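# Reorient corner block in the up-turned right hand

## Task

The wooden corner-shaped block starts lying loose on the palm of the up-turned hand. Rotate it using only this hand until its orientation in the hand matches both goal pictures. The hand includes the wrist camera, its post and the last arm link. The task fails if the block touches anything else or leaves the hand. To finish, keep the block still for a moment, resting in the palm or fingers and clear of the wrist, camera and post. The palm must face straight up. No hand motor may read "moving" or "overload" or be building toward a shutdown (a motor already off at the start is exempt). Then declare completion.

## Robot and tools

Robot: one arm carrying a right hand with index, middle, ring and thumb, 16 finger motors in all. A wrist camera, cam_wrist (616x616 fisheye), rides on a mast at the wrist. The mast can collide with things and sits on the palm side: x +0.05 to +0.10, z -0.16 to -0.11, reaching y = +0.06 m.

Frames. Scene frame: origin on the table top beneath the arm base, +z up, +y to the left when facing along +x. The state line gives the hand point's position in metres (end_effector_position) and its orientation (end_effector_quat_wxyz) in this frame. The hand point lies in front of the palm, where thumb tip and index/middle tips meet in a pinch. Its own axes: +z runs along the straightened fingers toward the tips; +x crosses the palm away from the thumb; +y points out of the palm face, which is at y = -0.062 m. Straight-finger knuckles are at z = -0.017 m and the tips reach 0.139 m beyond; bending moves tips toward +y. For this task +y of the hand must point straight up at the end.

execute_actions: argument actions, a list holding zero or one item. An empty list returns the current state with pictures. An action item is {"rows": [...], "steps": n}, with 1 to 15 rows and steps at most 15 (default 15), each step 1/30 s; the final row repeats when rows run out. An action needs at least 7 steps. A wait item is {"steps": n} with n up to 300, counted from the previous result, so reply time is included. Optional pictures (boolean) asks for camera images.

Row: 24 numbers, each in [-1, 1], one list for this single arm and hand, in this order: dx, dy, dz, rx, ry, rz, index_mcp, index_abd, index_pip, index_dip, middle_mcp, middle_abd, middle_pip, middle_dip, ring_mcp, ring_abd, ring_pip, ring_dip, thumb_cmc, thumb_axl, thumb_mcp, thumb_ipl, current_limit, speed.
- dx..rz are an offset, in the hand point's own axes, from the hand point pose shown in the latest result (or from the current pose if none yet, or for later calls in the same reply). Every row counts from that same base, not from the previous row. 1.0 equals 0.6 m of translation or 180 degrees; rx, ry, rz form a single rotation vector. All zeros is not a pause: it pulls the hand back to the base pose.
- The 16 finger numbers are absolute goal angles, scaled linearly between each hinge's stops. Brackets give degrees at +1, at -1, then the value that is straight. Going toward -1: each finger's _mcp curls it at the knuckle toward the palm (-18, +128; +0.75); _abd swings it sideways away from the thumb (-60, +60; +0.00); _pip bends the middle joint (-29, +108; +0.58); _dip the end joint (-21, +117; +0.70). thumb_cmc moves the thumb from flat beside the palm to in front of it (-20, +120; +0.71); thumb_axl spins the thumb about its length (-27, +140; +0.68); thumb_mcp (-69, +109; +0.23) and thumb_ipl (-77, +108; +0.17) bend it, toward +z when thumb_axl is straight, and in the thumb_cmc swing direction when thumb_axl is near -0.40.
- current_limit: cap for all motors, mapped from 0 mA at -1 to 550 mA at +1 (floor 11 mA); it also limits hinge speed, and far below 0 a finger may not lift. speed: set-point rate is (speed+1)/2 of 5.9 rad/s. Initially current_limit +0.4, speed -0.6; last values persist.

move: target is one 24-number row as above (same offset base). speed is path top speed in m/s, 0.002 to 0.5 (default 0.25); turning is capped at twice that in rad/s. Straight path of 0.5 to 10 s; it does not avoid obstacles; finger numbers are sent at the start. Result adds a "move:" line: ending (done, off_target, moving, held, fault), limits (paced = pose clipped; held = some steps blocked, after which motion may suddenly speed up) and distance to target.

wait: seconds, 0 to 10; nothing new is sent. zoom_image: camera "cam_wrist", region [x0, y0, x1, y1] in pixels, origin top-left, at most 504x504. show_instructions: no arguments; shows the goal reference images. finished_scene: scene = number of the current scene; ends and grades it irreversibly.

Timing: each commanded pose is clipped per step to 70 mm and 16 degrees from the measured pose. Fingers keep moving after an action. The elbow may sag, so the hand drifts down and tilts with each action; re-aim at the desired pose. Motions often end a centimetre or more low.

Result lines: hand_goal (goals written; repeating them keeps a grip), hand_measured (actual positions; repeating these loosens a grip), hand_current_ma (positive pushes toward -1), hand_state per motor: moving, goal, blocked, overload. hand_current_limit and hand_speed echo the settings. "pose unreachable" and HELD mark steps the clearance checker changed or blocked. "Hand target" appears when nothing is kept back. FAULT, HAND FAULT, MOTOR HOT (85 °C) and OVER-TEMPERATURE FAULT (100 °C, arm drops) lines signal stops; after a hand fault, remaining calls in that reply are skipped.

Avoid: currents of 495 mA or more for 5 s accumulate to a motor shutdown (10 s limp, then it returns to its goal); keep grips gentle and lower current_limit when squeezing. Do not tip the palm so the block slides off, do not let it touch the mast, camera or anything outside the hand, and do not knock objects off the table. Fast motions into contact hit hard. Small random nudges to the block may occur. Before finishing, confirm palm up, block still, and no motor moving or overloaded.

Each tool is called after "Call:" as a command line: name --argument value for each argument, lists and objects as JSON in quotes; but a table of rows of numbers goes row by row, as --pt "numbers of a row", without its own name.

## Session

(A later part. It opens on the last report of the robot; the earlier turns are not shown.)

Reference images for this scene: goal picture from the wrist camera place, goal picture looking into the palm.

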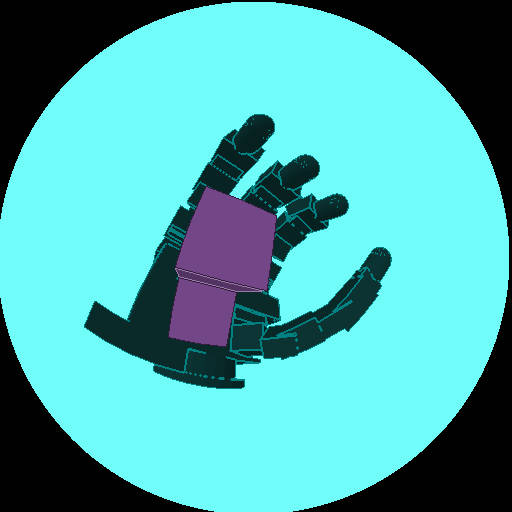

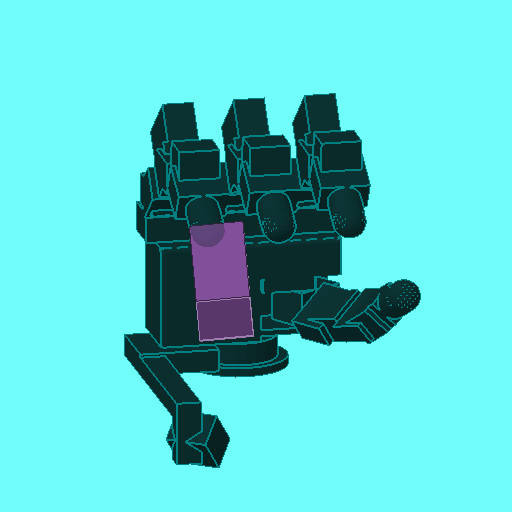

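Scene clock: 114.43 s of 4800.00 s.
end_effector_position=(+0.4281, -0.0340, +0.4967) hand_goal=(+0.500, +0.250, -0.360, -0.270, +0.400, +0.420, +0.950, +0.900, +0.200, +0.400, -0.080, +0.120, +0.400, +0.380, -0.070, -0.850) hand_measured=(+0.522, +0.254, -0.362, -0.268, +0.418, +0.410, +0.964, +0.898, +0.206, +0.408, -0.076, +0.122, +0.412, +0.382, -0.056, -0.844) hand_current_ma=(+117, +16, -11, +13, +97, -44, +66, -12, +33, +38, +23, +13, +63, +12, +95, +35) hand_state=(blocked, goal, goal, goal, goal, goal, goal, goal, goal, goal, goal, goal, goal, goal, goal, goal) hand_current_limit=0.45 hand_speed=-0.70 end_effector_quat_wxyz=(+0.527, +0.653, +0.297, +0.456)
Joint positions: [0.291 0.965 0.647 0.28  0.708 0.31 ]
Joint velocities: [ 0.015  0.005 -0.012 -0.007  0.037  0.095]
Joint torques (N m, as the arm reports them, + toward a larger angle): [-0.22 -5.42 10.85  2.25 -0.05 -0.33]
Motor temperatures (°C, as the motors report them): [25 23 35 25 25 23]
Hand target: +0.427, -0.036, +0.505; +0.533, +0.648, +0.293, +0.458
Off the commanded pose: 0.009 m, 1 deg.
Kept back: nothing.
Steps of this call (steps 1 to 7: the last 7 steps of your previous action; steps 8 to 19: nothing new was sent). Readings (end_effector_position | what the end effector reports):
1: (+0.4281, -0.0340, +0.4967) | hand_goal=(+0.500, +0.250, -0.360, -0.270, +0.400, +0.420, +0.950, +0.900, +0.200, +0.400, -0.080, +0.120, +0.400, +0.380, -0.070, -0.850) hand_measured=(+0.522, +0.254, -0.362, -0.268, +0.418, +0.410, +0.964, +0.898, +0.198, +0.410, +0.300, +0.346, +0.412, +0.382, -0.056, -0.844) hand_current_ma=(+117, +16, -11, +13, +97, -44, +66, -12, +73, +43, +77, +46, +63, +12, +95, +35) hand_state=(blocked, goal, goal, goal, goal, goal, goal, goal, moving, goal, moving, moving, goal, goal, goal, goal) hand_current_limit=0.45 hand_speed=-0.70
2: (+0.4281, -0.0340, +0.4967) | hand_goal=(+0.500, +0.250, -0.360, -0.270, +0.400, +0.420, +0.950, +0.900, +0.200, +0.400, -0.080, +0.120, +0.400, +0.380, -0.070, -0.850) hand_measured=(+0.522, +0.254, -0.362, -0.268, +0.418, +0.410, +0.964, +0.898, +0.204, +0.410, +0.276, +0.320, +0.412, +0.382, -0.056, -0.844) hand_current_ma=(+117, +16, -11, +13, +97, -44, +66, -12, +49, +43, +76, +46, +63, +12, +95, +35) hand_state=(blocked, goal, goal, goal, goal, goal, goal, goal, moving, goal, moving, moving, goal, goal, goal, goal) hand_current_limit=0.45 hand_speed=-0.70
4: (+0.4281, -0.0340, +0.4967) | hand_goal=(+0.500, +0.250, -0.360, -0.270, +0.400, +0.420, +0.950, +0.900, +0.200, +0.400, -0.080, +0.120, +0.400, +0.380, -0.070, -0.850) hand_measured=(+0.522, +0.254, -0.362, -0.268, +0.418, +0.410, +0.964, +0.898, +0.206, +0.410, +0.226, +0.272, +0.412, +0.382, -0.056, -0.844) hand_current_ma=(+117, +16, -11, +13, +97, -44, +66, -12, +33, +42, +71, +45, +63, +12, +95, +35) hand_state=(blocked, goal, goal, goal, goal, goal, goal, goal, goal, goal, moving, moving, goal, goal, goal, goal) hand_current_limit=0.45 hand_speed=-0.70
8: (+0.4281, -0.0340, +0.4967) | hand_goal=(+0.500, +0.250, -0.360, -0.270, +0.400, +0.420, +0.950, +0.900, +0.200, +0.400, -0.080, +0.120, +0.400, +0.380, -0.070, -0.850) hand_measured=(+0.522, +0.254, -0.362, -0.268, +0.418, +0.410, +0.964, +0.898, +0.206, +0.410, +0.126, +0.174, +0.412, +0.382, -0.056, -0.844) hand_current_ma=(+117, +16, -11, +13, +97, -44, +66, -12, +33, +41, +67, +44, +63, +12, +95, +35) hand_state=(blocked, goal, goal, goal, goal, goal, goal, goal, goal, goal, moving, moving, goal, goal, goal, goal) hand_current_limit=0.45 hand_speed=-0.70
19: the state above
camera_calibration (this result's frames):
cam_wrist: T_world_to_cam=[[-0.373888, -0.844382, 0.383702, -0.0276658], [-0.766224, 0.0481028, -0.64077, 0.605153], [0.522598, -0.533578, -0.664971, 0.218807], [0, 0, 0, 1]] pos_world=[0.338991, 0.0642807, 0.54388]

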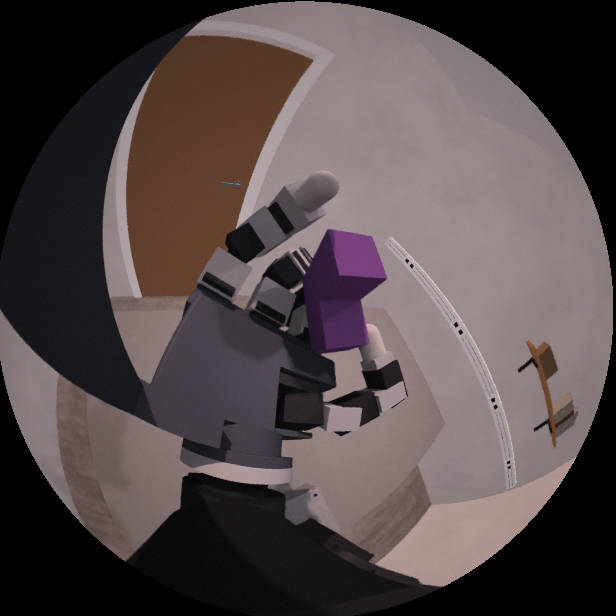

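Call:
execute_actions --actions '[{"rows":[[0,0.015,0,-0.006,0,0,0.50,0.25,-0.36,-0.27,0.42,0.42,0.95,0.90,0.20,0.80,-0.30,0.0,0.40,0.38,-0.07,-0.85,0.45,-0.8]],"steps":15}]'

Call:
wait --seconds 0.5

Call:
zoom_image --camera "cam_wrist" --region '[240, 190, 440, 390]'

Scene clock: 115.03 s of 4800.00 s.
end_effector_position=(+0.4281, -0.0340, +0.4967) hand_goal=(+0.500, +0.250, -0.360, -0.270, +0.420, +0.420, +0.950, +0.900, +0.200, +0.800, -0.300, +0.000, +0.400, +0.380, -0.070, -0.850) hand_measured=(+0.522, +0.254, -0.362, -0.268, +0.434, +0.414, +0.962, +0.898, +0.206, +0.500, -0.164, +0.034, +0.412, +0.382, -0.056, -0.844) hand_current_ma=(+117, +16, -11, +13, +79, -28, +58, -12, +33, -28, +45, +32, +63, +12, +94, +35) hand_state=(blocked, goal, goal, goal, goal, goal, goal, goal, goal, moving, moving, moving, goal, goal, goal, goal) hand_current_limit=0.45 hand_speed=-0.80 end_effector_quat_wxyz=(+0.527, +0.653, +0.297, +0.456)
Joint positions: [0.291 0.965 0.647 0.28  0.708 0.31 ]
Joint velocities: [-0.005  0.005 -0.007  0.002  0.022  0.007]
Joint torques (N m, as the arm reports them, + toward a larger angle): [-0.23 -5.67 10.9   2.32 -0.05 -0.33]
Motor temperatures (°C, as the motors report them): [25 23 35 25 25 23]
Steps of this call (steps 1 to 10: nothing new was sent; steps 11 to 18: the first 8 steps of this action). Readings (end_effector_position | what the end effector reports):
11: (+0.4281, -0.0340, +0.4967) | hand_goal=(+0.500, +0.250, -0.360, -0.270, +0.420, +0.420, +0.950, +0.900, +0.200, +0.800, -0.300, +0.000, +0.400, +0.380, -0.070, -0.850) hand_measured=(+0.522, +0.254, -0.362, -0.268, +0.418, +0.410, +0.964, +0.898, +0.206, +0.408, -0.076, +0.122, +0.412, +0.382, -0.056, -0.844) hand_current_ma=(+117, +16, -11, +13, +97, -44, +66, -12, +33, +38, +24, +13, +63, +12, +95, +35) hand_state=(blocked, goal, goal, goal, moving, goal, goal, goal, goal, moving, moving, moving, goal, goal, goal, goal) hand_current_limit=0.45 hand_speed=-0.80
12: (+0.4281, -0.0340, +0.4967) | hand_goal=(+0.500, +0.250, -0.360, -0.270, +0.420, +0.420, +0.950, +0.900, +0.200, +0.800, -0.300, +0.000, +0.400, +0.380, -0.070, -0.850) hand_measured=(+0.522, +0.254, -0.362, -0.268, +0.418, +0.410, +0.964, +0.898, +0.206, +0.408, -0.076, +0.122, +0.412, +0.382, -0.056, -0.844) hand_current_ma=(+117, +16, -11, +13, +37, -44, +65, -12, +33, -32, +79, +66, +63, +12, +95, +35) hand_state=(blocked, goal, goal, goal, moving, goal, goal, goal, goal, moving, moving, moving, goal, goal, goal, goal) hand_current_limit=0.45 hand_speed=-0.80
14: (+0.4281, -0.0340, +0.4967) | hand_goal=(+0.500, +0.250, -0.360, -0.270, +0.420, +0.420, +0.950, +0.900, +0.200, +0.800, -0.300, +0.000, +0.400, +0.380, -0.070, -0.850) hand_measured=(+0.522, +0.254, -0.362, -0.268, +0.430, +0.412, +0.962, +0.898, +0.206, +0.428, -0.098, +0.098, +0.412, +0.382, -0.056, -0.844) hand_current_ma=(+117, +16, -11, +13, +90, -24, +60, -12, +33, -32, +51, +36, +63, +12, +94, +35) hand_state=(blocked, goal, goal, goal, moving, moving, goal, goal, goal, moving, moving, moving, goal, goal, goal, goal) hand_current_limit=0.45 hand_speed=-0.80
18: the state above

Scene clock: 115.77 s of 4800.00 s.
end_effector_position=(+0.4281, -0.0340, +0.4967) hand_goal=(+0.500, +0.250, -0.360, -0.270, +0.420, +0.420, +0.950, +0.900, +0.200, +0.800, -0.300, +0.000, +0.400, +0.380, -0.070, -0.850) hand_measured=(+0.522, +0.254, -0.362, -0.268, +0.434, +0.414, +0.962, +0.898, +0.206, +0.798, -0.296, +0.002, +0.412, +0.382, -0.056, -0.844) hand_current_ma=(+117, +16, -11, +13, +79, -28, +58, -12, +33, -4, +20, +12, +63, +12, +94, +35) hand_state=(blocked, goal, goal, goal, goal, goal, goal, goal, goal, goal, goal, goal, goal, goal, goal, goal) hand_current_limit=0.45 hand_speed=-0.80 end_effector_quat_wxyz=(+0.527, +0.653, +0.297, +0.456)
Joint positions: [0.291 0.965 0.647 0.28  0.708 0.31 ]
Joint velocities: [-0.015  0.005  0.002 -0.012  0.022  0.022]
Joint torques (N m, as the arm reports them, + toward a larger angle): [-0.19 -5.39 10.84  2.24 -0.05 -0.32]
Motor temperatures (°C, as the motors report them): [25 23 35 25 25 23]
Hand target: +0.427, -0.036, +0.505; +0.533, +0.648, +0.292, +0.458
Off the commanded pose: 0.009 m, 1 deg.
Kept back: nothing.
Steps of this call (steps 1 to 7: the last 7 steps of your previous action; steps 8 to 22: nothing new was sent). Readings (end_effector_position | what the end effector reports):
1: (+0.4281, -0.0340, +0.4967) | hand_goal=(+0.500, +0.250, -0.360, -0.270, +0.420, +0.420, +0.950, +0.900, +0.200, +0.800, -0.300, +0.000, +0.400, +0.380, -0.070, -0.850) hand_measured=(+0.522, +0.254, -0.362, -0.268, +0.434, +0.414, +0.962, +0.898, +0.206, +0.518, -0.180, +0.018, +0.412, +0.382, -0.056, -0.844) hand_current_ma=(+117, +16, -11, +13, +79, -28, +58, -12, +33, -28, +44, -2, +63, +12, +94, +35) hand_state=(blocked, goal, goal, goal, goal, goal, goal, goal, goal, moving, moving, moving, goal, goal, goal, goal) hand_current_limit=0.45 hand_speed=-0.80
2: (+0.4281, -0.0340, +0.4967) | hand_goal=(+0.500, +0.250, -0.360, -0.270, +0.420, +0.420, +0.950, +0.900, +0.200, +0.800, -0.300, +0.000, +0.400, +0.380, -0.070, -0.850) hand_measured=(+0.522, +0.254, -0.362, -0.268, +0.434, +0.414, +0.962, +0.898, +0.206, +0.538, -0.196, +0.008, +0.412, +0.382, -0.056, -0.844) hand_current_ma=(+117, +16, -11, +13, +79, -28, +58, -12, +33, -28, +44, -7, +63, +12, +94, +35) hand_state=(blocked, goal, goal, goal, goal, goal, goal, goal, goal, moving, moving, moving, goal, goal, goal, goal) hand_current_limit=0.45 hand_speed=-0.80
4: (+0.4281, -0.0340, +0.4967) | hand_goal=(+0.500, +0.250, -0.360, -0.270, +0.420, +0.420, +0.950, +0.900, +0.200, +0.800, -0.300, +0.000, +0.400, +0.380, -0.070, -0.850) hand_measured=(+0.522, +0.254, -0.362, -0.268, +0.434, +0.414, +0.962, +0.898, +0.206, +0.574, -0.230, +0.002, +0.412, +0.382, -0.056, -0.844) hand_current_ma=(+117, +16, -11, +13, +79, -28, +58, -12, +33, -28, +43, +10, +63, +12, +94, +35) hand_state=(blocked, goal, goal, goal, goal, goal, goal, goal, goal, moving, moving, moving, goal, goal, goal, goal) hand_current_limit=0.45 hand_speed=-0.80
8: (+0.4281, -0.0340, +0.4967) | hand_goal=(+0.500, +0.250, -0.360, -0.270, +0.420, +0.420, +0.950, +0.900, +0.200, +0.800, -0.300, +0.000, +0.400, +0.380, -0.070, -0.850) hand_measured=(+0.522, +0.254, -0.362, -0.268, +0.434, +0.414, +0.962, +0.898, +0.206, +0.650, -0.290, +0.002, +0.412, +0.382, -0.056, -0.844) hand_current_ma=(+117, +16, -11, +13, +79, -28, +58, -12, +33, -28, -1, +12, +63, +12, +94, +35) hand_state=(blocked, goal, goal, goal, goal, goal, goal, goal, goal, moving, moving, goal, goal, goal, goal, goal) hand_current_limit=0.45 hand_speed=-0.80
22: the state above
camera_calibration (this result's frames):
cam_wrist: T_world_to_cam=[[-0.373888, -0.844382, 0.383702, -0.0276658], [-0.766224, 0.0481028, -0.64077, 0.605153], [0.522598, -0.533578, -0.664971, 0.218807], [0, 0, 0, 1]] pos_world=[0.338991, 0.0642807, 0.54388]

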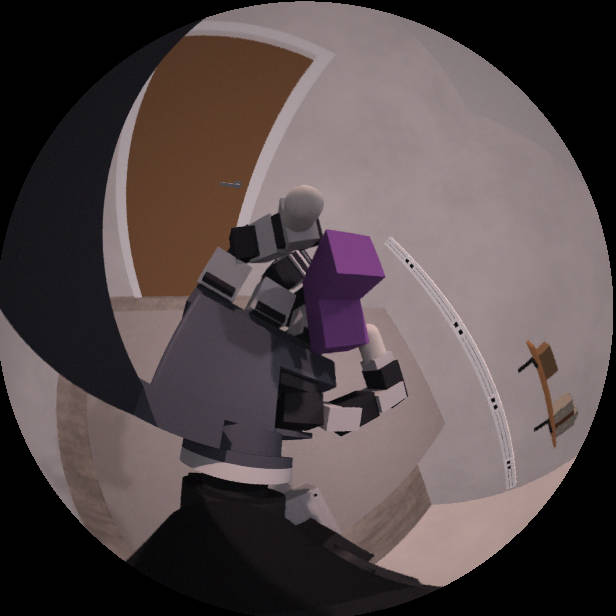

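Region (240, 190, 440, 390) of cam_wrist's 616x616 image, scaled by 2.520, with more detail than that image has.

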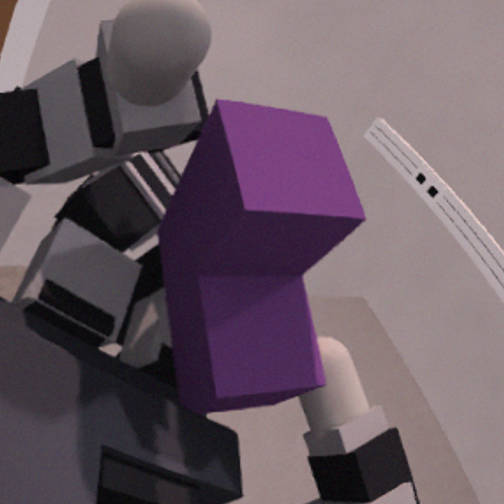

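Call:
execute_actions --actions '[{"rows":[[0,0.015,0,-0.006,0,0,0.50,0.25,-0.36,-0.27,0.42,0.42,0.95,0.90,-0.12,0.95,-0.35,0.0,0.40,0.38,-0.07,-0.85,0.45,-0.8]],"steps":15}]'

Call:
wait --seconds 0.5

Call:
zoom_image --camera "cam_wrist" --region '[240, 190, 440, 390]'

Scene clock: 116.47 s of 4800.00 s.
end_effector_position=(+0.4281, -0.0340, +0.4967) hand_goal=(+0.500, +0.250, -0.360, -0.270, +0.420, +0.420, +0.950, +0.900, -0.120, +0.950, -0.350, +0.000, +0.400, +0.380, -0.070, -0.850) hand_measured=(+0.522, +0.254, -0.362, -0.268, +0.434, +0.414, +0.962, +0.898, +0.136, +0.890, -0.344, +0.002, +0.414, +0.384, -0.056, -0.844) hand_current_ma=(+117, +16, -11, +13, +79, -26, +58, -12, +189, -125, +26, +12, +75, +32, +94, +35) hand_state=(blocked, goal, goal, goal, goal, goal, goal, goal, moving, moving, goal, goal, moving, moving, goal, goal) hand_current_limit=0.45 hand_speed=-0.80 end_effector_quat_wxyz=(+0.527, +0.653, +0.297, +0.456)
Joint positions: [0.291 0.965 0.647 0.28  0.708 0.31 ]
Joint velocities: [-0.024 -0.005  0.022  0.017  0.051  0.007]
Joint torques (N m, as the arm reports them, + toward a larger angle): [-0.2  -5.62 10.84  2.23 -0.04 -0.33]
Motor temperatures (°C, as the motors report them): [25 23 35 25 25 23]
Steps of this call (steps 1 to 13: nothing new was sent; steps 14 to 21: the first 8 steps of this action). Readings (end_effector_position | what the end effector reports):
14: (+0.4281, -0.0340, +0.4967) | hand_goal=(+0.500, +0.250, -0.360, -0.270, +0.420, +0.420, +0.950, +0.900, -0.120, +0.950, -0.350, +0.000, +0.400, +0.380, -0.070, -0.850) hand_measured=(+0.522, +0.254, -0.362, -0.268, +0.434, +0.414, +0.962, +0.898, +0.206, +0.798, -0.296, +0.002, +0.412, +0.382, -0.056, -0.844) hand_current_ma=(+117, +16, -11, +13, +79, -28, +58, -12, +33, -4, +20, +12, +63, +12, +94, +35) hand_state=(blocked, goal, goal, goal, goal, goal, goal, goal, moving, moving, moving, goal, goal, goal, goal, goal) hand_current_limit=0.45 hand_speed=-0.80
15: (+0.4281, -0.0340, +0.4967) | hand_goal=(+0.500, +0.250, -0.360, -0.270, +0.420, +0.420, +0.950, +0.900, -0.120, +0.950, -0.350, +0.000, +0.400, +0.380, -0.070, -0.850) hand_measured=(+0.522, +0.254, -0.362, -0.268, +0.434, +0.414, +0.962, +0.898, +0.206, +0.800, -0.296, +0.002, +0.412, +0.382, -0.056, -0.844) hand_current_ma=(+117, +16, -11, +13, +79, -28, +58, -12, +112, -58, +76, +12, +63, +12, +94, +35) hand_state=(blocked, goal, goal, goal, goal, goal, goal, goal, moving, moving, moving, goal, goal, goal, goal, goal) hand_current_limit=0.45 hand_speed=-0.80
17: (+0.4281, -0.0340, +0.4967) | hand_goal=(+0.500, +0.250, -0.360, -0.270, +0.420, +0.420, +0.950, +0.900, -0.120, +0.950, -0.350, +0.000, +0.400, +0.380, -0.070, -0.850) hand_measured=(+0.522, +0.254, -0.362, -0.268, +0.434, +0.414, +0.962, +0.898, +0.190, +0.826, -0.318, +0.002, +0.412, +0.382, -0.056, -0.844) hand_current_ma=(+117, +16, -11, +13, +79, -28, +58, -12, +108, -32, +50, +12, +63, +12, +94, +35) hand_state=(blocked, goal, goal, goal, goal, goal, goal, goal, moving, moving, moving, goal, goal, goal, goal, goal) hand_current_limit=0.45 hand_speed=-0.80
21: the state above

Scene clock: 117.20 s of 4800.00 s.
end_effector_position=(+0.4281, -0.0340, +0.4967) hand_goal=(+0.500, +0.250, -0.360, -0.270, +0.420, +0.420, +0.950, +0.900, -0.120, +0.950, -0.350, +0.000, +0.400, +0.380, -0.070, -0.850) hand_measured=(+0.522, +0.254, -0.360, -0.268, +0.434, +0.418, +0.960, +0.898, -0.078, +0.912, -0.350, +0.002, +0.418, +0.388, -0.052, -0.840) hand_current_ma=(+115, +16, +5, +13, +79, -5, +49, -12, +252, -165, +4, +12, +97, +49, +111, +69) hand_state=(blocked, goal, goal, goal, goal, goal, goal, goal, blocked, blocked, goal, goal, goal, goal, goal, goal) hand_current_limit=0.45 hand_speed=-0.80 end_effector_quat_wxyz=(+0.527, +0.653, +0.297, +0.456)
Joint positions: [0.291 0.965 0.647 0.28  0.708 0.31 ]
Joint velocities: [-0.015  0.005 -0.007  0.007  0.022 -0.081]
Joint torques (N m, as the arm reports them, + toward a larger angle): [-0.21 -5.44 10.82  2.22 -0.05 -0.32]
Motor temperatures (°C, as the motors report them): [25 23 35 25 25 23]
Hand target: +0.427, -0.036, +0.505; +0.533, +0.648, +0.292, +0.458
Off the commanded pose: 0.009 m, 1 deg.
Kept back: nothing.
Steps of this call (steps 1 to 7: the last 7 steps of your previous action; steps 8 to 22: nothing new was sent). Readings (end_effector_position | what the end effector reports):
1: (+0.4281, -0.0340, +0.4967) | hand_goal=(+0.500, +0.250, -0.360, -0.270, +0.420, +0.420, +0.950, +0.900, -0.120, +0.950, -0.350, +0.000, +0.400, +0.380, -0.070, -0.850) hand_measured=(+0.522, +0.254, -0.362, -0.268, +0.434, +0.414, +0.962, +0.898, +0.126, +0.900, -0.344, +0.002, +0.414, +0.384, -0.056, -0.844) hand_current_ma=(+117, +16, -11, +13, +79, -25, +58, -12, +202, -148, +26, +12, +81, +35, +94, +35) hand_state=(blocked, goal, goal, goal, goal, goal, goal, goal, moving, moving, goal, goal, moving, moving, goal, goal) hand_current_limit=0.45 hand_speed=-0.80
2: (+0.4281, -0.0340, +0.4967) | hand_goal=(+0.500, +0.250, -0.360, -0.270, +0.420, +0.420, +0.950, +0.900, -0.120, +0.950, -0.350, +0.000, +0.400, +0.380, -0.070, -0.850) hand_measured=(+0.522, +0.254, -0.362, -0.268, +0.434, +0.414, +0.962, +0.898, +0.114, +0.914, -0.344, +0.002, +0.416, +0.386, -0.056, -0.844) hand_current_ma=(+117, +16, -11, +13, +79, -22, +58, -12, +198, -98, +25, +12, +82, +36, +94, +35) hand_state=(blocked, goal, goal, goal, goal, goal, goal, goal, moving, moving, goal, goal, moving, moving, goal, goal) hand_current_limit=0.45 hand_speed=-0.80
4: (+0.4281, -0.0340, +0.4967) | hand_goal=(+0.500, +0.250, -0.360, -0.270, +0.420, +0.420, +0.950, +0.900, -0.120, +0.950, -0.350, +0.000, +0.400, +0.380, -0.070, -0.850) hand_measured=(+0.522, +0.254, -0.362, -0.268, +0.434, +0.416, +0.960, +0.898, +0.082, +0.922, -0.346, +0.002, +0.416, +0.386, -0.056, -0.844) hand_current_ma=(+114, +16, -10, +13, +79, -6, +50, -12, +177, -114, +19, +12, +79, +33, +94, +35) hand_state=(blocked, goal, goal, goal, goal, moving, moving, goal, moving, moving, goal, goal, goal, goal, goal, goal) hand_current_limit=0.45 hand_speed=-0.80
8: (+0.4281, -0.0340, +0.4967) | hand_goal=(+0.500, +0.250, -0.360, -0.270, +0.420, +0.420, +0.950, +0.900, -0.120, +0.950, -0.350, +0.000, +0.400, +0.380, -0.070, -0.850) hand_measured=(+0.522, +0.254, -0.362, -0.268, +0.434, +0.418, +0.960, +0.898, +0.022, +0.922, -0.346, +0.002, +0.416, +0.386, -0.056, -0.844) hand_current_ma=(+115, +16, -5, +13, +79, -5, +50, -12, +214, -120, +14, +12, +85, +38, +94, +35) hand_state=(blocked, goal, goal, goal, goal, goal, goal, goal, moving, blocked, goal, goal, goal, goal, goal, goal) hand_current_limit=0.45 hand_speed=-0.80
22: the state above
camera_calibration (this result's frames):
cam_wrist: T_world_to_cam=[[-0.373888, -0.844382, 0.383702, -0.0276658], [-0.766224, 0.0481028, -0.64077, 0.605153], [0.522598, -0.533578, -0.664971, 0.218807], [0, 0, 0, 1]] pos_world=[0.338991, 0.0642807, 0.54388]

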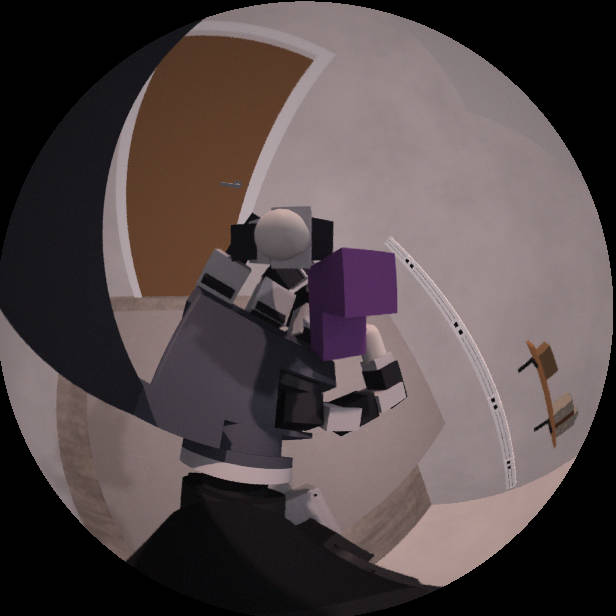

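Region (240, 190, 440, 390) of cam_wrist's 616x616 image, scaled by 2.520, with more detail than that image has.

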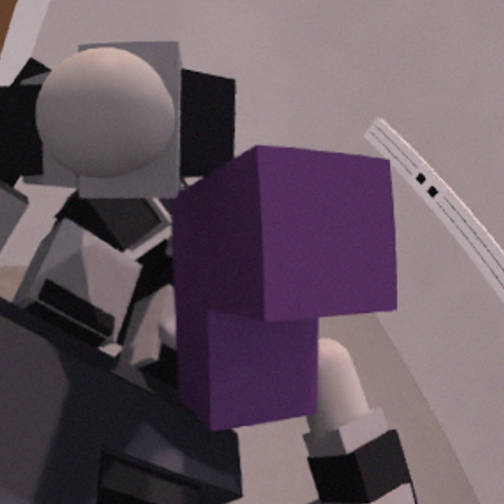

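Call:
execute_actions --actions '[{"rows":[[0,0.015,0,-0.006,0,0,0.50,0.35,-0.55,-0.35,0.50,0.35,0.95,0.90,0.0,0.95,-0.35,0.0,0.40,0.38,-0.18,-0.85,0.45,-0.9]],"steps":15}]'

Call:
wait --seconds 0.6

Call:
zoom_image --camera "cam_wrist" --region '[240, 190, 440, 390]'

Scene clock: 118.50 s of 4800.00 s.
end_effector_position=(+0.4281, -0.0340, +0.4967) hand_goal=(+0.500, +0.350, -0.550, -0.350, +0.500, +0.350, +0.950, +0.900, +0.000, +0.950, -0.350, +0.000, +0.400, +0.380, -0.180, -0.850) hand_measured=(+0.522, +0.300, -0.384, -0.298, +0.472, +0.376, +0.960, +0.898, -0.066, +0.914, -0.352, +0.002, +0.420, +0.388, -0.060, -0.836) hand_current_ma=(+115, -18, +122, +98, +40, +42, +49, -12, +41, -149, -8, +12, +98, +49, +322, +111) hand_state=(blocked, moving, moving, moving, moving, moving, goal, goal, moving, moving, goal, goal, goal, goal, moving, moving) hand_current_limit=0.45 hand_speed=-0.90 end_effector_quat_wxyz=(+0.527, +0.653, +0.297, +0.456)
Joint positions: [0.291 0.965 0.647 0.28  0.708 0.31 ]
Joint velocities: [-0.005 -0.015 -0.012  0.002  0.022  0.007]
Joint torques (N m, as the arm reports them, + toward a larger angle): [-0.26 -5.39 10.83  2.23 -0.05 -0.33]
Motor temperatures (°C, as the motors report them): [25 23 35 25 25 23]
Steps of this call (steps 1 to 31: nothing new was sent; steps 32 to 39: the first 8 steps of this action). Readings (end_effector_position | what the end effector reports):
32: (+0.4281, -0.0340, +0.4967) | hand_goal=(+0.500, +0.350, -0.550, -0.350, +0.500, +0.350, +0.950, +0.900, +0.000, +0.950, -0.350, +0.000, +0.400, +0.380, -0.180, -0.850) hand_measured=(+0.522, +0.254, -0.360, -0.268, +0.434, +0.418, +0.960, +0.898, -0.078, +0.912, -0.350, +0.002, +0.418, +0.388, -0.052, -0.840) hand_current_ma=(+115, +16, +5, +13, +79, -5, +49, -12, +252, -165, +4, +12, +97, +49, +111, +69) hand_state=(blocked, moving, moving, moving, moving, moving, goal, goal, moving, blocked, goal, goal, goal, goal, moving, goal) hand_current_limit=0.45 hand_speed=-0.90
33: (+0.4281, -0.0340, +0.4967) | hand_goal=(+0.500, +0.350, -0.550, -0.350, +0.500, +0.350, +0.950, +0.900, +0.000, +0.950, -0.350, +0.000, +0.400, +0.380, -0.180, -0.850) hand_measured=(+0.522, +0.254, -0.360, -0.268, +0.434, +0.418, +0.960, +0.898, -0.078, +0.912, -0.350, +0.002, +0.418, +0.388, -0.052, -0.840) hand_current_ma=(+115, -20, +38, +40, +42, +34, +49, -12, +207, -165, +4, +12, +97, +49, +151, +69) hand_state=(blocked, moving, moving, moving, moving, moving, goal, goal, moving, blocked, goal, goal, goal, goal, moving, goal) hand_current_limit=0.45 hand_speed=-0.90
35: (+0.4281, -0.0340, +0.4967) | hand_goal=(+0.500, +0.350, -0.550, -0.350, +0.500, +0.350, +0.950, +0.900, +0.000, +0.950, -0.350, +0.000, +0.400, +0.380, -0.180, -0.850) hand_measured=(+0.522, +0.262, -0.368, -0.280, +0.442, +0.412, +0.960, +0.898, -0.078, +0.912, -0.350, +0.002, +0.418, +0.388, -0.052, -0.840) hand_current_ma=(+115, -24, +31, +27, +36, +46, +49, -12, +116, -165, +4, +12, +97, +49, +233, +69) hand_state=(blocked, moving, moving, moving, moving, moving, goal, goal, moving, blocked, goal, goal, goal, goal, moving, goal) hand_current_limit=0.45 hand_speed=-0.90
39: the state above

Scene clock: 119.33 s of 4800.00 s.
end_effector_position=(+0.4281, -0.0340, +0.4967) hand_goal=(+0.500, +0.350, -0.550, -0.350, +0.500, +0.350, +0.950, +0.900, +0.000, +0.950, -0.350, +0.000, +0.400, +0.380, -0.180, -0.850) hand_measured=(+0.524, +0.352, -0.452, -0.328, +0.510, +0.356, +0.960, +0.898, +0.000, +0.950, -0.356, +0.002, +0.418, +0.374, -0.096, -0.824) hand_current_ma=(+123, +6, +399, +112, +52, +30, +49, -12, +2, -3, -26, +12, +89, -43, +399, +180) hand_state=(blocked, goal, blocked, blocked, goal, goal, goal, goal, goal, goal, goal, goal, goal, goal, blocked, blocked) hand_current_limit=0.45 hand_speed=-0.90 end_effector_quat_wxyz=(+0.527, +0.653, +0.297, +0.456)
Joint positions: [0.291 0.965 0.647 0.28  0.708 0.31 ]
Joint velocities: [-0.005  0.005  0.007 -0.012 -0.081  0.007]
Joint torques (N m, as the arm reports them, + toward a larger angle): [-0.19 -5.38 10.85  2.22 -0.06 -0.33]
Motor temperatures (°C, as the motors report them): [25 23 35 25 25 23]
Hand target: +0.427, -0.036, +0.505; +0.533, +0.648, +0.292, +0.458
Off the commanded pose: 0.009 m, 1 deg.
Kept back: nothing.
Steps of this call (steps 1 to 7: the last 7 steps of your previous action; steps 8 to 25: nothing new was sent). Readings (end_effector_position | what the end effector reports):
1: (+0.4281, -0.0340, +0.4967) | hand_goal=(+0.500, +0.350, -0.550, -0.350, +0.500, +0.350, +0.950, +0.900, +0.000, +0.950, -0.350, +0.000, +0.400, +0.380, -0.180, -0.850) hand_measured=(+0.522, +0.308, -0.392, -0.306, +0.478, +0.368, +0.960, +0.898, -0.060, +0.916, -0.352, +0.002, +0.420, +0.388, -0.064, -0.834) hand_current_ma=(+115, -18, +130, +102, +40, +27, +49, -12, +33, -122, -8, +12, +98, +37, +336, +130) hand_state=(blocked, moving, moving, moving, moving, moving, goal, goal, moving, moving, goal, goal, goal, moving, moving, moving) hand_current_limit=0.45 hand_speed=-0.90
2: (+0.4281, -0.0340, +0.4967) | hand_goal=(+0.500, +0.350, -0.550, -0.350, +0.500, +0.350, +0.950, +0.900, +0.000, +0.950, -0.350, +0.000, +0.400, +0.380, -0.180, -0.850) hand_measured=(+0.522, +0.318, -0.398, -0.312, +0.486, +0.360, +0.960, +0.898, -0.054, +0.920, -0.352, +0.002, +0.420, +0.386, -0.068, -0.832) hand_current_ma=(+115, -18, +136, +109, +40, +20, +49, -12, +31, -104, -8, +12, +98, +19, +349, +144) hand_state=(blocked, moving, moving, moving, moving, moving, goal, goal, moving, moving, goal, goal, goal, moving, moving, moving) hand_current_limit=0.45 hand_speed=-0.90
4: (+0.4281, -0.0340, +0.4967) | hand_goal=(+0.500, +0.350, -0.550, -0.350, +0.500, +0.350, +0.950, +0.900, +0.000, +0.950, -0.350, +0.000, +0.400, +0.380, -0.180, -0.850) hand_measured=(+0.522, +0.336, -0.412, -0.326, +0.502, +0.358, +0.960, +0.898, -0.040, +0.930, -0.352, +0.002, +0.420, +0.382, -0.076, -0.828) hand_current_ma=(+115, -8, +153, +97, +58, +30, +49, -12, +21, -64, -8, +12, +98, -8, +357, +169) hand_state=(blocked, moving, moving, moving, moving, moving, goal, goal, moving, moving, goal, goal, goal, moving, moving, moving) hand_current_limit=0.45 hand_speed=-0.90
8: (+0.4281, -0.0340, +0.4967) | hand_goal=(+0.500, +0.350, -0.550, -0.350, +0.500, +0.350, +0.950, +0.900, +0.000, +0.950, -0.350, +0.000, +0.400, +0.380, -0.180, -0.850) hand_measured=(+0.522, +0.348, -0.440, -0.328, +0.510, +0.356, +0.960, +0.898, -0.014, +0.946, -0.352, +0.002, +0.418, +0.374, -0.088, -0.824) hand_current_ma=(+115, -2, +205, +109, +52, +31, +49, -12, -1, -9, -8, +12, +88, -49, +373, +180) hand_state=(blocked, goal, moving, blocked, goal, goal, goal, goal, moving, moving, goal, goal, moving, moving, moving, blocked) hand_current_limit=0.45 hand_speed=-0.90
25: the state above
camera_calibration (this result's frames):
cam_wrist: T_world_to_cam=[[-0.373888, -0.844382, 0.383702, -0.0276658], [-0.766224, 0.0481028, -0.64077, 0.605153], [0.522598, -0.533578, -0.664971, 0.218807], [0, 0, 0, 1]] pos_world=[0.338991, 0.0642807, 0.54388]

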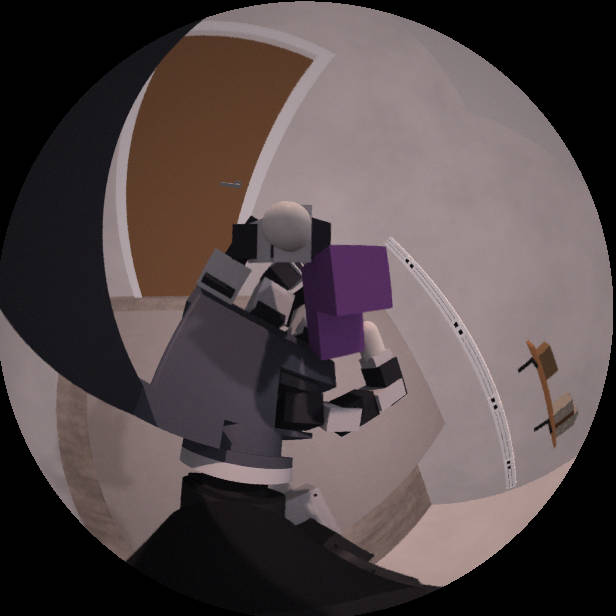

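Region (240, 190, 440, 390) of cam_wrist's 616x616 image, scaled by 2.520, with more detail than that image has.

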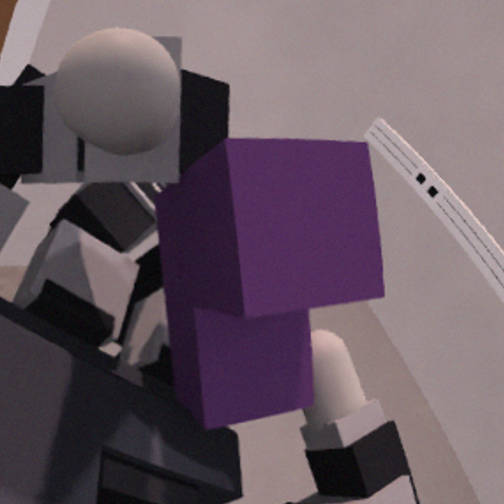

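Call:
execute_actions --actions '[{"rows":[[0,0.015,0,-0.006,0,0,0.58,0.35,-0.45,-0.33,0.50,0.35,0.95,0.90,0.0,1.0,-0.25,0.0,0.40,0.38,0.02,-0.85,0.45,-0.9]],"steps":15}]'

Call:
wait --seconds 0.6

Call:
zoom_image --camera "cam_wrist" --region '[240, 190, 440, 390]'

Scene clock: 120.07 s of 4800.00 s.
end_effector_position=(+0.4281, -0.0339, +0.4968) hand_goal=(+0.580, +0.350, -0.450, -0.330, +0.500, +0.350, +0.950, +0.900, +0.000, +1.000, -0.250, +0.000, +0.400, +0.380, +0.020, -0.850) hand_measured=(+0.542, +0.350, -0.456, -0.318, +0.510, +0.356, +0.960, +0.898, +0.006, +0.960, -0.342, +0.002, +0.418, +0.376, -0.094, -0.822) hand_current_ma=(-24, -9, +75, +56, +52, +30, +49, -12, +44, -173, -217, +12, +89, -15, +125, +196) hand_state=(moving, moving, moving, goal, goal, goal, goal, goal, moving, blocked, moving, goal, goal, moving, moving, blocked) hand_current_limit=0.45 hand_speed=-0.90 end_effector_quat_wxyz=(+0.527, +0.653, +0.297, +0.456)
Joint positions: [0.291 0.965 0.647 0.28  0.708 0.309]
Joint velocities: [-0.005  0.015  0.002 -0.017 -0.037  0.066]
Joint torques (N m, as the arm reports them, + toward a larger angle): [-0.2  -5.37 10.86  2.21 -0.07 -0.33]
Motor temperatures (°C, as the motors report them): [25 23 35 25 25 23]
Steps of this call (steps 1 to 14: nothing new was sent; steps 15 to 22: the first 8 steps of this action). Readings (end_effector_position | what the end effector reports):
15: (+0.4281, -0.0340, +0.4967) | hand_goal=(+0.580, +0.350, -0.450, -0.330, +0.500, +0.350, +0.950, +0.900, +0.000, +1.000, -0.250, +0.000, +0.400, +0.380, +0.020, -0.850) hand_measured=(+0.524, +0.352, -0.452, -0.328, +0.510, +0.356, +0.960, +0.898, +0.000, +0.950, -0.356, +0.002, +0.418, +0.374, -0.096, -0.824) hand_current_ma=(+123, +6, +399, +112, +52, +30, +49, -12, +2, -3, -26, +12, +89, -43, +399, +180) hand_state=(moving, goal, moving, moving, goal, goal, goal, goal, goal, moving, moving, goal, goal, goal, moving, blocked) hand_current_limit=0.45 hand_speed=-0.90
16: (+0.4281, -0.0340, +0.4967) | hand_goal=(+0.580, +0.350, -0.450, -0.330, +0.500, +0.350, +0.950, +0.900, +0.000, +1.000, -0.250, +0.000, +0.400, +0.380, +0.020, -0.850) hand_measured=(+0.524, +0.352, -0.452, -0.328, +0.510, +0.356, +0.960, +0.898, +0.000, +0.950, -0.356, +0.002, +0.418, +0.374, -0.096, -0.824) hand_current_ma=(+95, +6, +357, +85, +52, +30, +49, -12, +2, -31, -66, +12, +89, -43, +359, +180) hand_state=(moving, goal, moving, moving, goal, goal, goal, goal, goal, moving, moving, goal, goal, goal, moving, blocked) hand_current_limit=0.45 hand_speed=-0.90
18: (+0.4281, -0.0340, +0.4967) | hand_goal=(+0.580, +0.350, -0.450, -0.330, +0.500, +0.350, +0.950, +0.900, +0.000, +1.000, -0.250, +0.000, +0.400, +0.380, +0.020, -0.850) hand_measured=(+0.528, +0.352, -0.454, -0.320, +0.510, +0.356, +0.960, +0.898, +0.002, +0.954, -0.354, +0.002, +0.418, +0.374, -0.096, -0.824) hand_current_ma=(+56, +6, +240, +66, +52, +30, +49, -12, +25, -88, -129, +12, +89, -43, +276, +186) hand_state=(moving, goal, moving, moving, goal, goal, goal, goal, moving, moving, moving, goal, goal, goal, moving, blocked) hand_current_limit=0.45 hand_speed=-0.90
22: the state above

Scene clock: 120.90 s of 4800.00 s.
end_effector_position=(+0.4281, -0.0339, +0.4968) hand_goal=(+0.580, +0.350, -0.450, -0.330, +0.500, +0.350, +0.950, +0.900, +0.000, +1.000, -0.250, +0.000, +0.400, +0.380, +0.020, -0.850) hand_measured=(+0.590, +0.348, -0.444, -0.328, +0.510, +0.356, +0.960, +0.898, +0.008, +1.000, -0.252, +0.002, +0.418, +0.384, +0.020, -0.848) hand_current_ma=(+58, -9, +29, +15, +52, +30, +49, -12, +43, -1, -13, +12, +89, +22, -4, +13) hand_state=(goal, goal, goal, goal, goal, goal, goal, goal, goal, goal, goal, goal, goal, goal, goal, goal) hand_current_limit=0.45 hand_speed=-0.90 end_effector_quat_wxyz=(+0.527, +0.653, +0.297, +0.456)
Joint positions: [0.291 0.965 0.647 0.28  0.708 0.309]
Joint velocities: [-0.015  0.005 -0.017 -0.022 -0.022  0.022]
Joint torques (N m, as the arm reports them, + toward a larger angle): [-0.19 -5.41 10.84  2.23 -0.05 -0.33]
Motor temperatures (°C, as the motors report them): [25 23 35 25 25 23]
Hand target: +0.427, -0.036, +0.505; +0.533, +0.648, +0.293, +0.458
Off the commanded pose: 0.009 m, 1 deg.
Kept back: nothing.
Steps of this call (steps 1 to 7: the last 7 steps of your previous action; steps 8 to 25: nothing new was sent). Readings (end_effector_position | what the end effector reports):
1: (+0.4281, -0.0339, +0.4968) | hand_goal=(+0.580, +0.350, -0.450, -0.330, +0.500, +0.350, +0.950, +0.900, +0.000, +1.000, -0.250, +0.000, +0.400, +0.380, +0.020, -0.850) hand_measured=(+0.548, +0.348, -0.456, -0.318, +0.510, +0.356, +0.960, +0.898, +0.008, +0.960, -0.336, +0.002, +0.418, +0.378, -0.094, -0.822) hand_current_ma=(-32, -11, +40, +56, +52, +30, +49, -12, +44, -173, -230, +12, +89, -5, +103, +196) hand_state=(moving, moving, moving, goal, goal, goal, goal, goal, goal, blocked, moving, goal, goal, moving, moving, blocked) hand_current_limit=0.45 hand_speed=-0.90
2: (+0.4281, -0.0339, +0.4968) | hand_goal=(+0.580, +0.350, -0.450, -0.330, +0.500, +0.350, +0.950, +0.900, +0.000, +1.000, -0.250, +0.000, +0.400, +0.380, +0.020, -0.850) hand_measured=(+0.554, +0.348, -0.454, -0.318, +0.510, +0.356, +0.960, +0.898, +0.008, +0.960, -0.330, +0.002, +0.418, +0.378, -0.090, -0.822) hand_current_ma=(-27, -9, +29, +56, +52, +30, +49, -12, +51, -173, -214, +12, +89, +2, +76, +196) hand_state=(moving, goal, moving, goal, goal, goal, goal, goal, moving, blocked, moving, goal, goal, moving, moving, blocked) hand_current_limit=0.45 hand_speed=-0.90
4: (+0.4281, -0.0339, +0.4968) | hand_goal=(+0.580, +0.350, -0.450, -0.330, +0.500, +0.350, +0.950, +0.900, +0.000, +1.000, -0.250, +0.000, +0.400, +0.380, +0.020, -0.850) hand_measured=(+0.572, +0.348, -0.446, -0.318, +0.510, +0.356, +0.960, +0.898, +0.010, +0.960, -0.308, +0.002, +0.418, +0.382, -0.084, -0.822) hand_current_ma=(+11, -9, +32, +56, +52, +30, +49, -12, +56, -173, -162, +12, +89, +24, +43, +196) hand_state=(moving, goal, moving, goal, goal, goal, goal, goal, goal, blocked, moving, goal, goal, moving, moving, blocked) hand_current_limit=0.45 hand_speed=-0.90
8: (+0.4281, -0.0339, +0.4968) | hand_goal=(+0.580, +0.350, -0.450, -0.330, +0.500, +0.350, +0.950, +0.900, +0.000, +1.000, -0.250, +0.000, +0.400, +0.380, +0.020, -0.850) hand_measured=(+0.584, +0.348, -0.444, -0.320, +0.510, +0.356, +0.960, +0.898, +0.010, +0.966, -0.282, +0.002, +0.418, +0.384, -0.066, -0.830) hand_current_ma=(+35, -9, +29, +50, +52, +30, +49, -12, +55, -136, -147, +12, +89, +22, +9, +108) hand_state=(moving, goal, goal, goal, goal, goal, goal, goal, goal, moving, moving, goal, goal, goal, moving, moving) hand_current_limit=0.45 hand_speed=-0.90
25: the state above
camera_calibration (this result's frames):
cam_wrist: T_world_to_cam=[[-0.373817, -0.844253, 0.384054, -0.0278467], [-0.766327, 0.0478725, -0.640665, 0.605156], [0.522497, -0.533802, -0.66487, 0.218811], [0, 0, 0, 1]] pos_world=[0.339009, 0.0643219, 0.543877]

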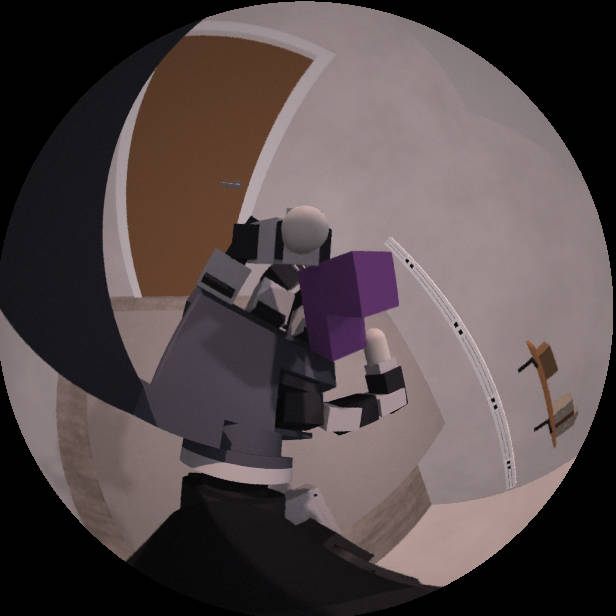

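Region (240, 190, 440, 390) of cam_wrist's 616x616 image, scaled by 2.520, with more detail than that image has.

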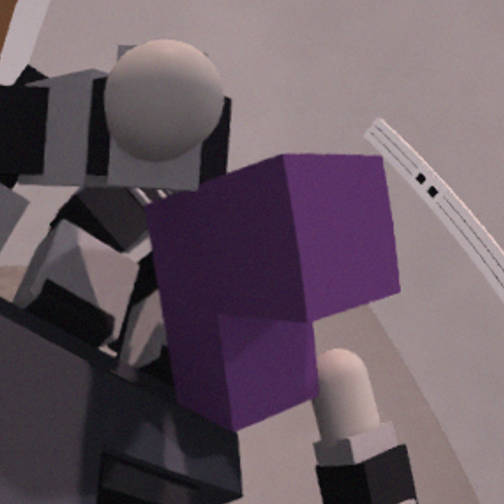

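Call:
execute_actions --actions '[{"rows":[[0,0.015,0,-0.006,0,0,0.55,0.25,-0.25,-0.33,0.56,-0.35,0.6,0.7,0.0,0.0,-0.25,0.0,0.40,0.38,0.0,-0.85,0.45,-0.75]],"steps":15}]'

Call:
wait --seconds 1.0

Call:
zoom_image --camera "cam_wrist" --region '[240, 190, 440, 390]'

Scene clock: 122.07 s of 4800.00 s.
end_effector_position=(+0.4281, -0.0339, +0.4968) hand_goal=(+0.550, +0.250, -0.250, -0.330, +0.560, -0.350, +0.600, +0.700, +0.000, +0.000, -0.250, +0.000, +0.400, +0.380, +0.000, -0.850) hand_measured=(+0.574, +0.258, -0.340, -0.328, +0.570, +0.230, +0.850, +0.794, +0.008, +0.884, -0.252, +0.002, +0.418, +0.384, +0.008, -0.848) hand_current_ma=(+125, +18, -32, +13, +56, +56, +81, +51, +43, +75, -13, +12, +89, +22, +54, +13) hand_state=(blocked, moving, moving, goal, moving, moving, moving, moving, goal, moving, goal, goal, goal, goal, goal, goal) hand_current_limit=0.45 hand_speed=-0.75 end_effector_quat_wxyz=(+0.527, +0.653, +0.297, +0.456)
Joint positions: [0.291 0.965 0.647 0.28  0.708 0.309]
Joint velocities: [ 0.005 -0.015  0.007 -0.007 -0.007  0.125]
Joint torques (N m, as the arm reports them, + toward a larger angle): [-0.16 -5.32 10.94  2.25 -0.05 -0.32]
Motor temperatures (°C, as the motors report them): [25 23 35 25 25 23]
Steps of this call (steps 1 to 27: nothing new was sent; steps 28 to 35: the first 8 steps of this action). Readings (end_effector_position | what the end effector reports):
28: (+0.4281, -0.0339, +0.4968) | hand_goal=(+0.550, +0.250, -0.250, -0.330, +0.560, -0.350, +0.600, +0.700, +0.000, +0.000, -0.250, +0.000, +0.400, +0.380, +0.000, -0.850) hand_measured=(+0.590, +0.348, -0.444, -0.328, +0.510, +0.356, +0.960, +0.898, +0.008, +1.000, -0.252, +0.002, +0.418, +0.384, +0.020, -0.848) hand_current_ma=(+58, -9, +29, +15, +52, +30, +49, -12, +43, -1, -14, +12, +89, +22, -5, +13) hand_state=(moving, moving, moving, goal, moving, moving, moving, moving, goal, moving, goal, goal, goal, goal, moving, goal) hand_current_limit=0.45 hand_speed=-0.75
29: (+0.4281, -0.0339, +0.4968) | hand_goal=(+0.550, +0.250, -0.250, -0.330, +0.560, -0.350, +0.600, +0.700, +0.000, +0.000, -0.250, +0.000, +0.400, +0.380, +0.000, -0.850) hand_measured=(+0.590, +0.348, -0.444, -0.328, +0.510, +0.356, +0.960, +0.898, +0.008, +1.000, -0.252, +0.002, +0.418, +0.384, +0.020, -0.848) hand_current_ma=(+151, +73, -53, +15, -17, +97, +115, +69, +43, +84, -14, +12, +89, +22, +80, +13) hand_state=(moving, moving, moving, goal, moving, moving, moving, moving, goal, moving, goal, goal, goal, goal, moving, goal) hand_current_limit=0.45 hand_speed=-0.75
31: (+0.4281, -0.0339, +0.4968) | hand_goal=(+0.550, +0.250, -0.250, -0.330, +0.560, -0.350, +0.600, +0.700, +0.000, +0.000, -0.250, +0.000, +0.400, +0.380, +0.000, -0.850) hand_measured=(+0.578, +0.320, -0.420, -0.328, +0.538, +0.322, +0.930, +0.874, +0.008, +0.974, -0.252, +0.002, +0.418, +0.384, +0.012, -0.848) hand_current_ma=(+105, +59, -37, +14, +18, +61, +84, +55, +43, +81, -13, +12, +89, +22, +59, +13) hand_state=(moving, moving, moving, goal, moving, moving, moving, moving, goal, moving, goal, goal, goal, goal, moving, goal) hand_current_limit=0.45 hand_speed=-0.75
35: the state above

Scene clock: 123.30 s of 4800.00 s.
end_effector_position=(+0.4281, -0.0339, +0.4968) hand_goal=(+0.550, +0.250, -0.250, -0.330, +0.560, -0.350, +0.600, +0.700, +0.000, +0.000, -0.250, +0.000, +0.400, +0.380, +0.000, -0.850) hand_measured=(+0.574, +0.256, -0.252, -0.328, +0.570, -0.344, +0.610, +0.704, +0.008, +0.018, -0.252, +0.002, +0.418, +0.384, +0.008, -0.848) hand_current_ma=(+125, +26, -6, +13, +55, +24, +54, +22, +43, -5, -13, +11, +89, +22, +48, +13) hand_state=(blocked, goal, goal, goal, goal, goal, goal, goal, goal, moving, goal, goal, goal, goal, goal, goal) hand_current_limit=0.45 hand_speed=-0.75 end_effector_quat_wxyz=(+0.527, +0.653, +0.297, +0.456)
Joint positions: [0.291 0.965 0.647 0.28  0.708 0.309]
Joint velocities: [-0.015  0.015  0.022 -0.002  0.081  0.051]
Joint torques (N m, as the arm reports them, + toward a larger angle): [-0.16 -5.44 10.89  2.25 -0.05 -0.29]
Motor temperatures (°C, as the motors report them): [25 23 35 25 25 23]
Hand target: +0.427, -0.036, +0.505; +0.534, +0.648, +0.293, +0.458
Off the commanded pose: 0.009 m, 1 deg.
Kept back: nothing.
Steps of this call (steps 1 to 7: the last 7 steps of your previous action; steps 8 to 37: nothing new was sent). Readings (end_effector_position | what the end effector reports):
1: (+0.4281, -0.0339, +0.4968) | hand_goal=(+0.550, +0.250, -0.250, -0.330, +0.560, -0.350, +0.600, +0.700, +0.000, +0.000, -0.250, +0.000, +0.400, +0.380, +0.000, -0.850) hand_measured=(+0.574, +0.256, -0.320, -0.328, +0.570, +0.206, +0.830, +0.774, +0.008, +0.860, -0.252, +0.002, +0.418, +0.384, +0.008, -0.848) hand_current_ma=(+125, +24, -32, +13, +54, +55, +81, +51, +43, +74, -13, +12, +89, +22, +51, +13) hand_state=(blocked, moving, moving, goal, goal, moving, moving, moving, goal, moving, goal, goal, goal, goal, goal, goal) hand_current_limit=0.45 hand_speed=-0.75
2: (+0.4281, -0.0339, +0.4968) | hand_goal=(+0.550, +0.250, -0.250, -0.330, +0.560, -0.350, +0.600, +0.700, +0.000, +0.000, -0.250, +0.000, +0.400, +0.380, +0.000, -0.850) hand_measured=(+0.574, +0.256, -0.298, -0.328, +0.570, +0.182, +0.808, +0.754, +0.008, +0.838, -0.252, +0.002, +0.418, +0.384, +0.008, -0.848) hand_current_ma=(+125, +26, -32, +13, +54, +55, +82, +51, +43, +74, -13, +12, +89, +22, +50, +13) hand_state=(blocked, goal, moving, goal, goal, moving, moving, moving, goal, moving, goal, goal, goal, goal, goal, goal) hand_current_limit=0.45 hand_speed=-0.75
4: (+0.4281, -0.0339, +0.4968) | hand_goal=(+0.550, +0.250, -0.250, -0.330, +0.560, -0.350, +0.600, +0.700, +0.000, +0.000, -0.250, +0.000, +0.400, +0.380, +0.000, -0.850) hand_measured=(+0.574, +0.256, -0.262, -0.328, +0.570, +0.136, +0.768, +0.716, +0.008, +0.790, -0.252, +0.002, +0.418, +0.384, +0.008, -0.848) hand_current_ma=(+125, +26, +28, +13, +55, +55, +82, -11, +43, +73, -13, +12, +89, +22, +48, +13) hand_state=(blocked, goal, moving, goal, goal, moving, moving, moving, goal, moving, goal, goal, goal, goal, goal, goal) hand_current_limit=0.45 hand_speed=-0.75
8: (+0.4281, -0.0339, +0.4968) | hand_goal=(+0.550, +0.250, -0.250, -0.330, +0.560, -0.350, +0.600, +0.700, +0.000, +0.000, -0.250, +0.000, +0.400, +0.380, +0.000, -0.850) hand_measured=(+0.574, +0.256, -0.252, -0.328, +0.570, +0.042, +0.686, +0.704, +0.008, +0.696, -0.252, +0.002, +0.418, +0.384, +0.008, -0.848) hand_current_ma=(+125, +26, -6, +13, +55, +55, +83, +22, +43, +72, -13, +12, +89, +22, +48, +13) hand_state=(blocked, goal, goal, goal, goal, moving, moving, goal, goal, moving, goal, goal, goal, goal, goal, goal) hand_current_limit=0.45 hand_speed=-0.75
37: the state above
camera_calibration (this result's frames):
cam_wrist: T_world_to_cam=[[-0.373817, -0.844253, 0.384054, -0.0278467], [-0.766327, 0.0478725, -0.640665, 0.605156], [0.522497, -0.533802, -0.66487, 0.218811], [0, 0, 0, 1]] pos_world=[0.339009, 0.0643219, 0.543877]

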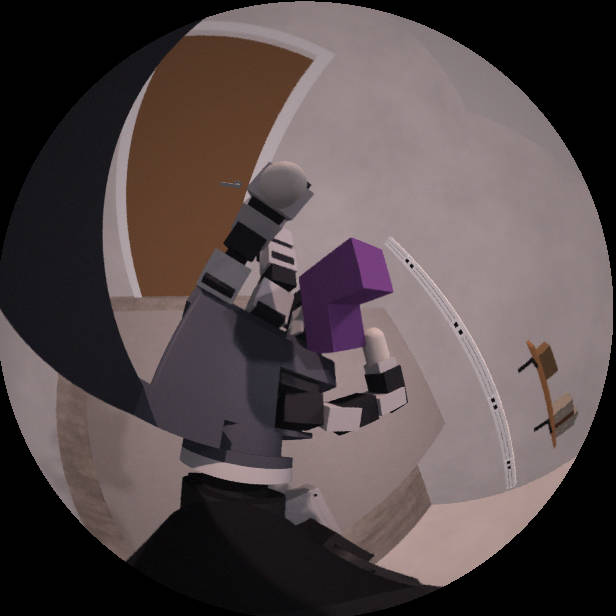

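Region (240, 190, 440, 390) of cam_wrist's 616x616 image, scaled by 2.520, with more detail than that image has.

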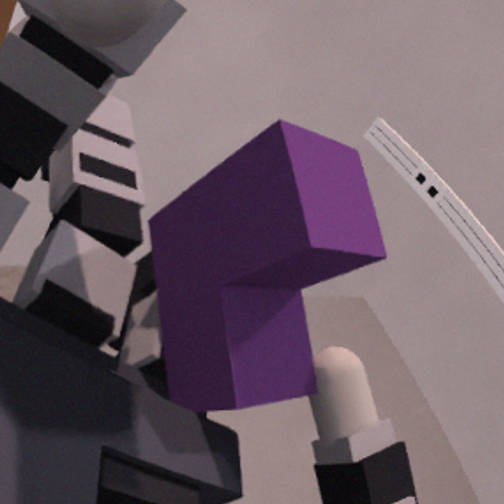

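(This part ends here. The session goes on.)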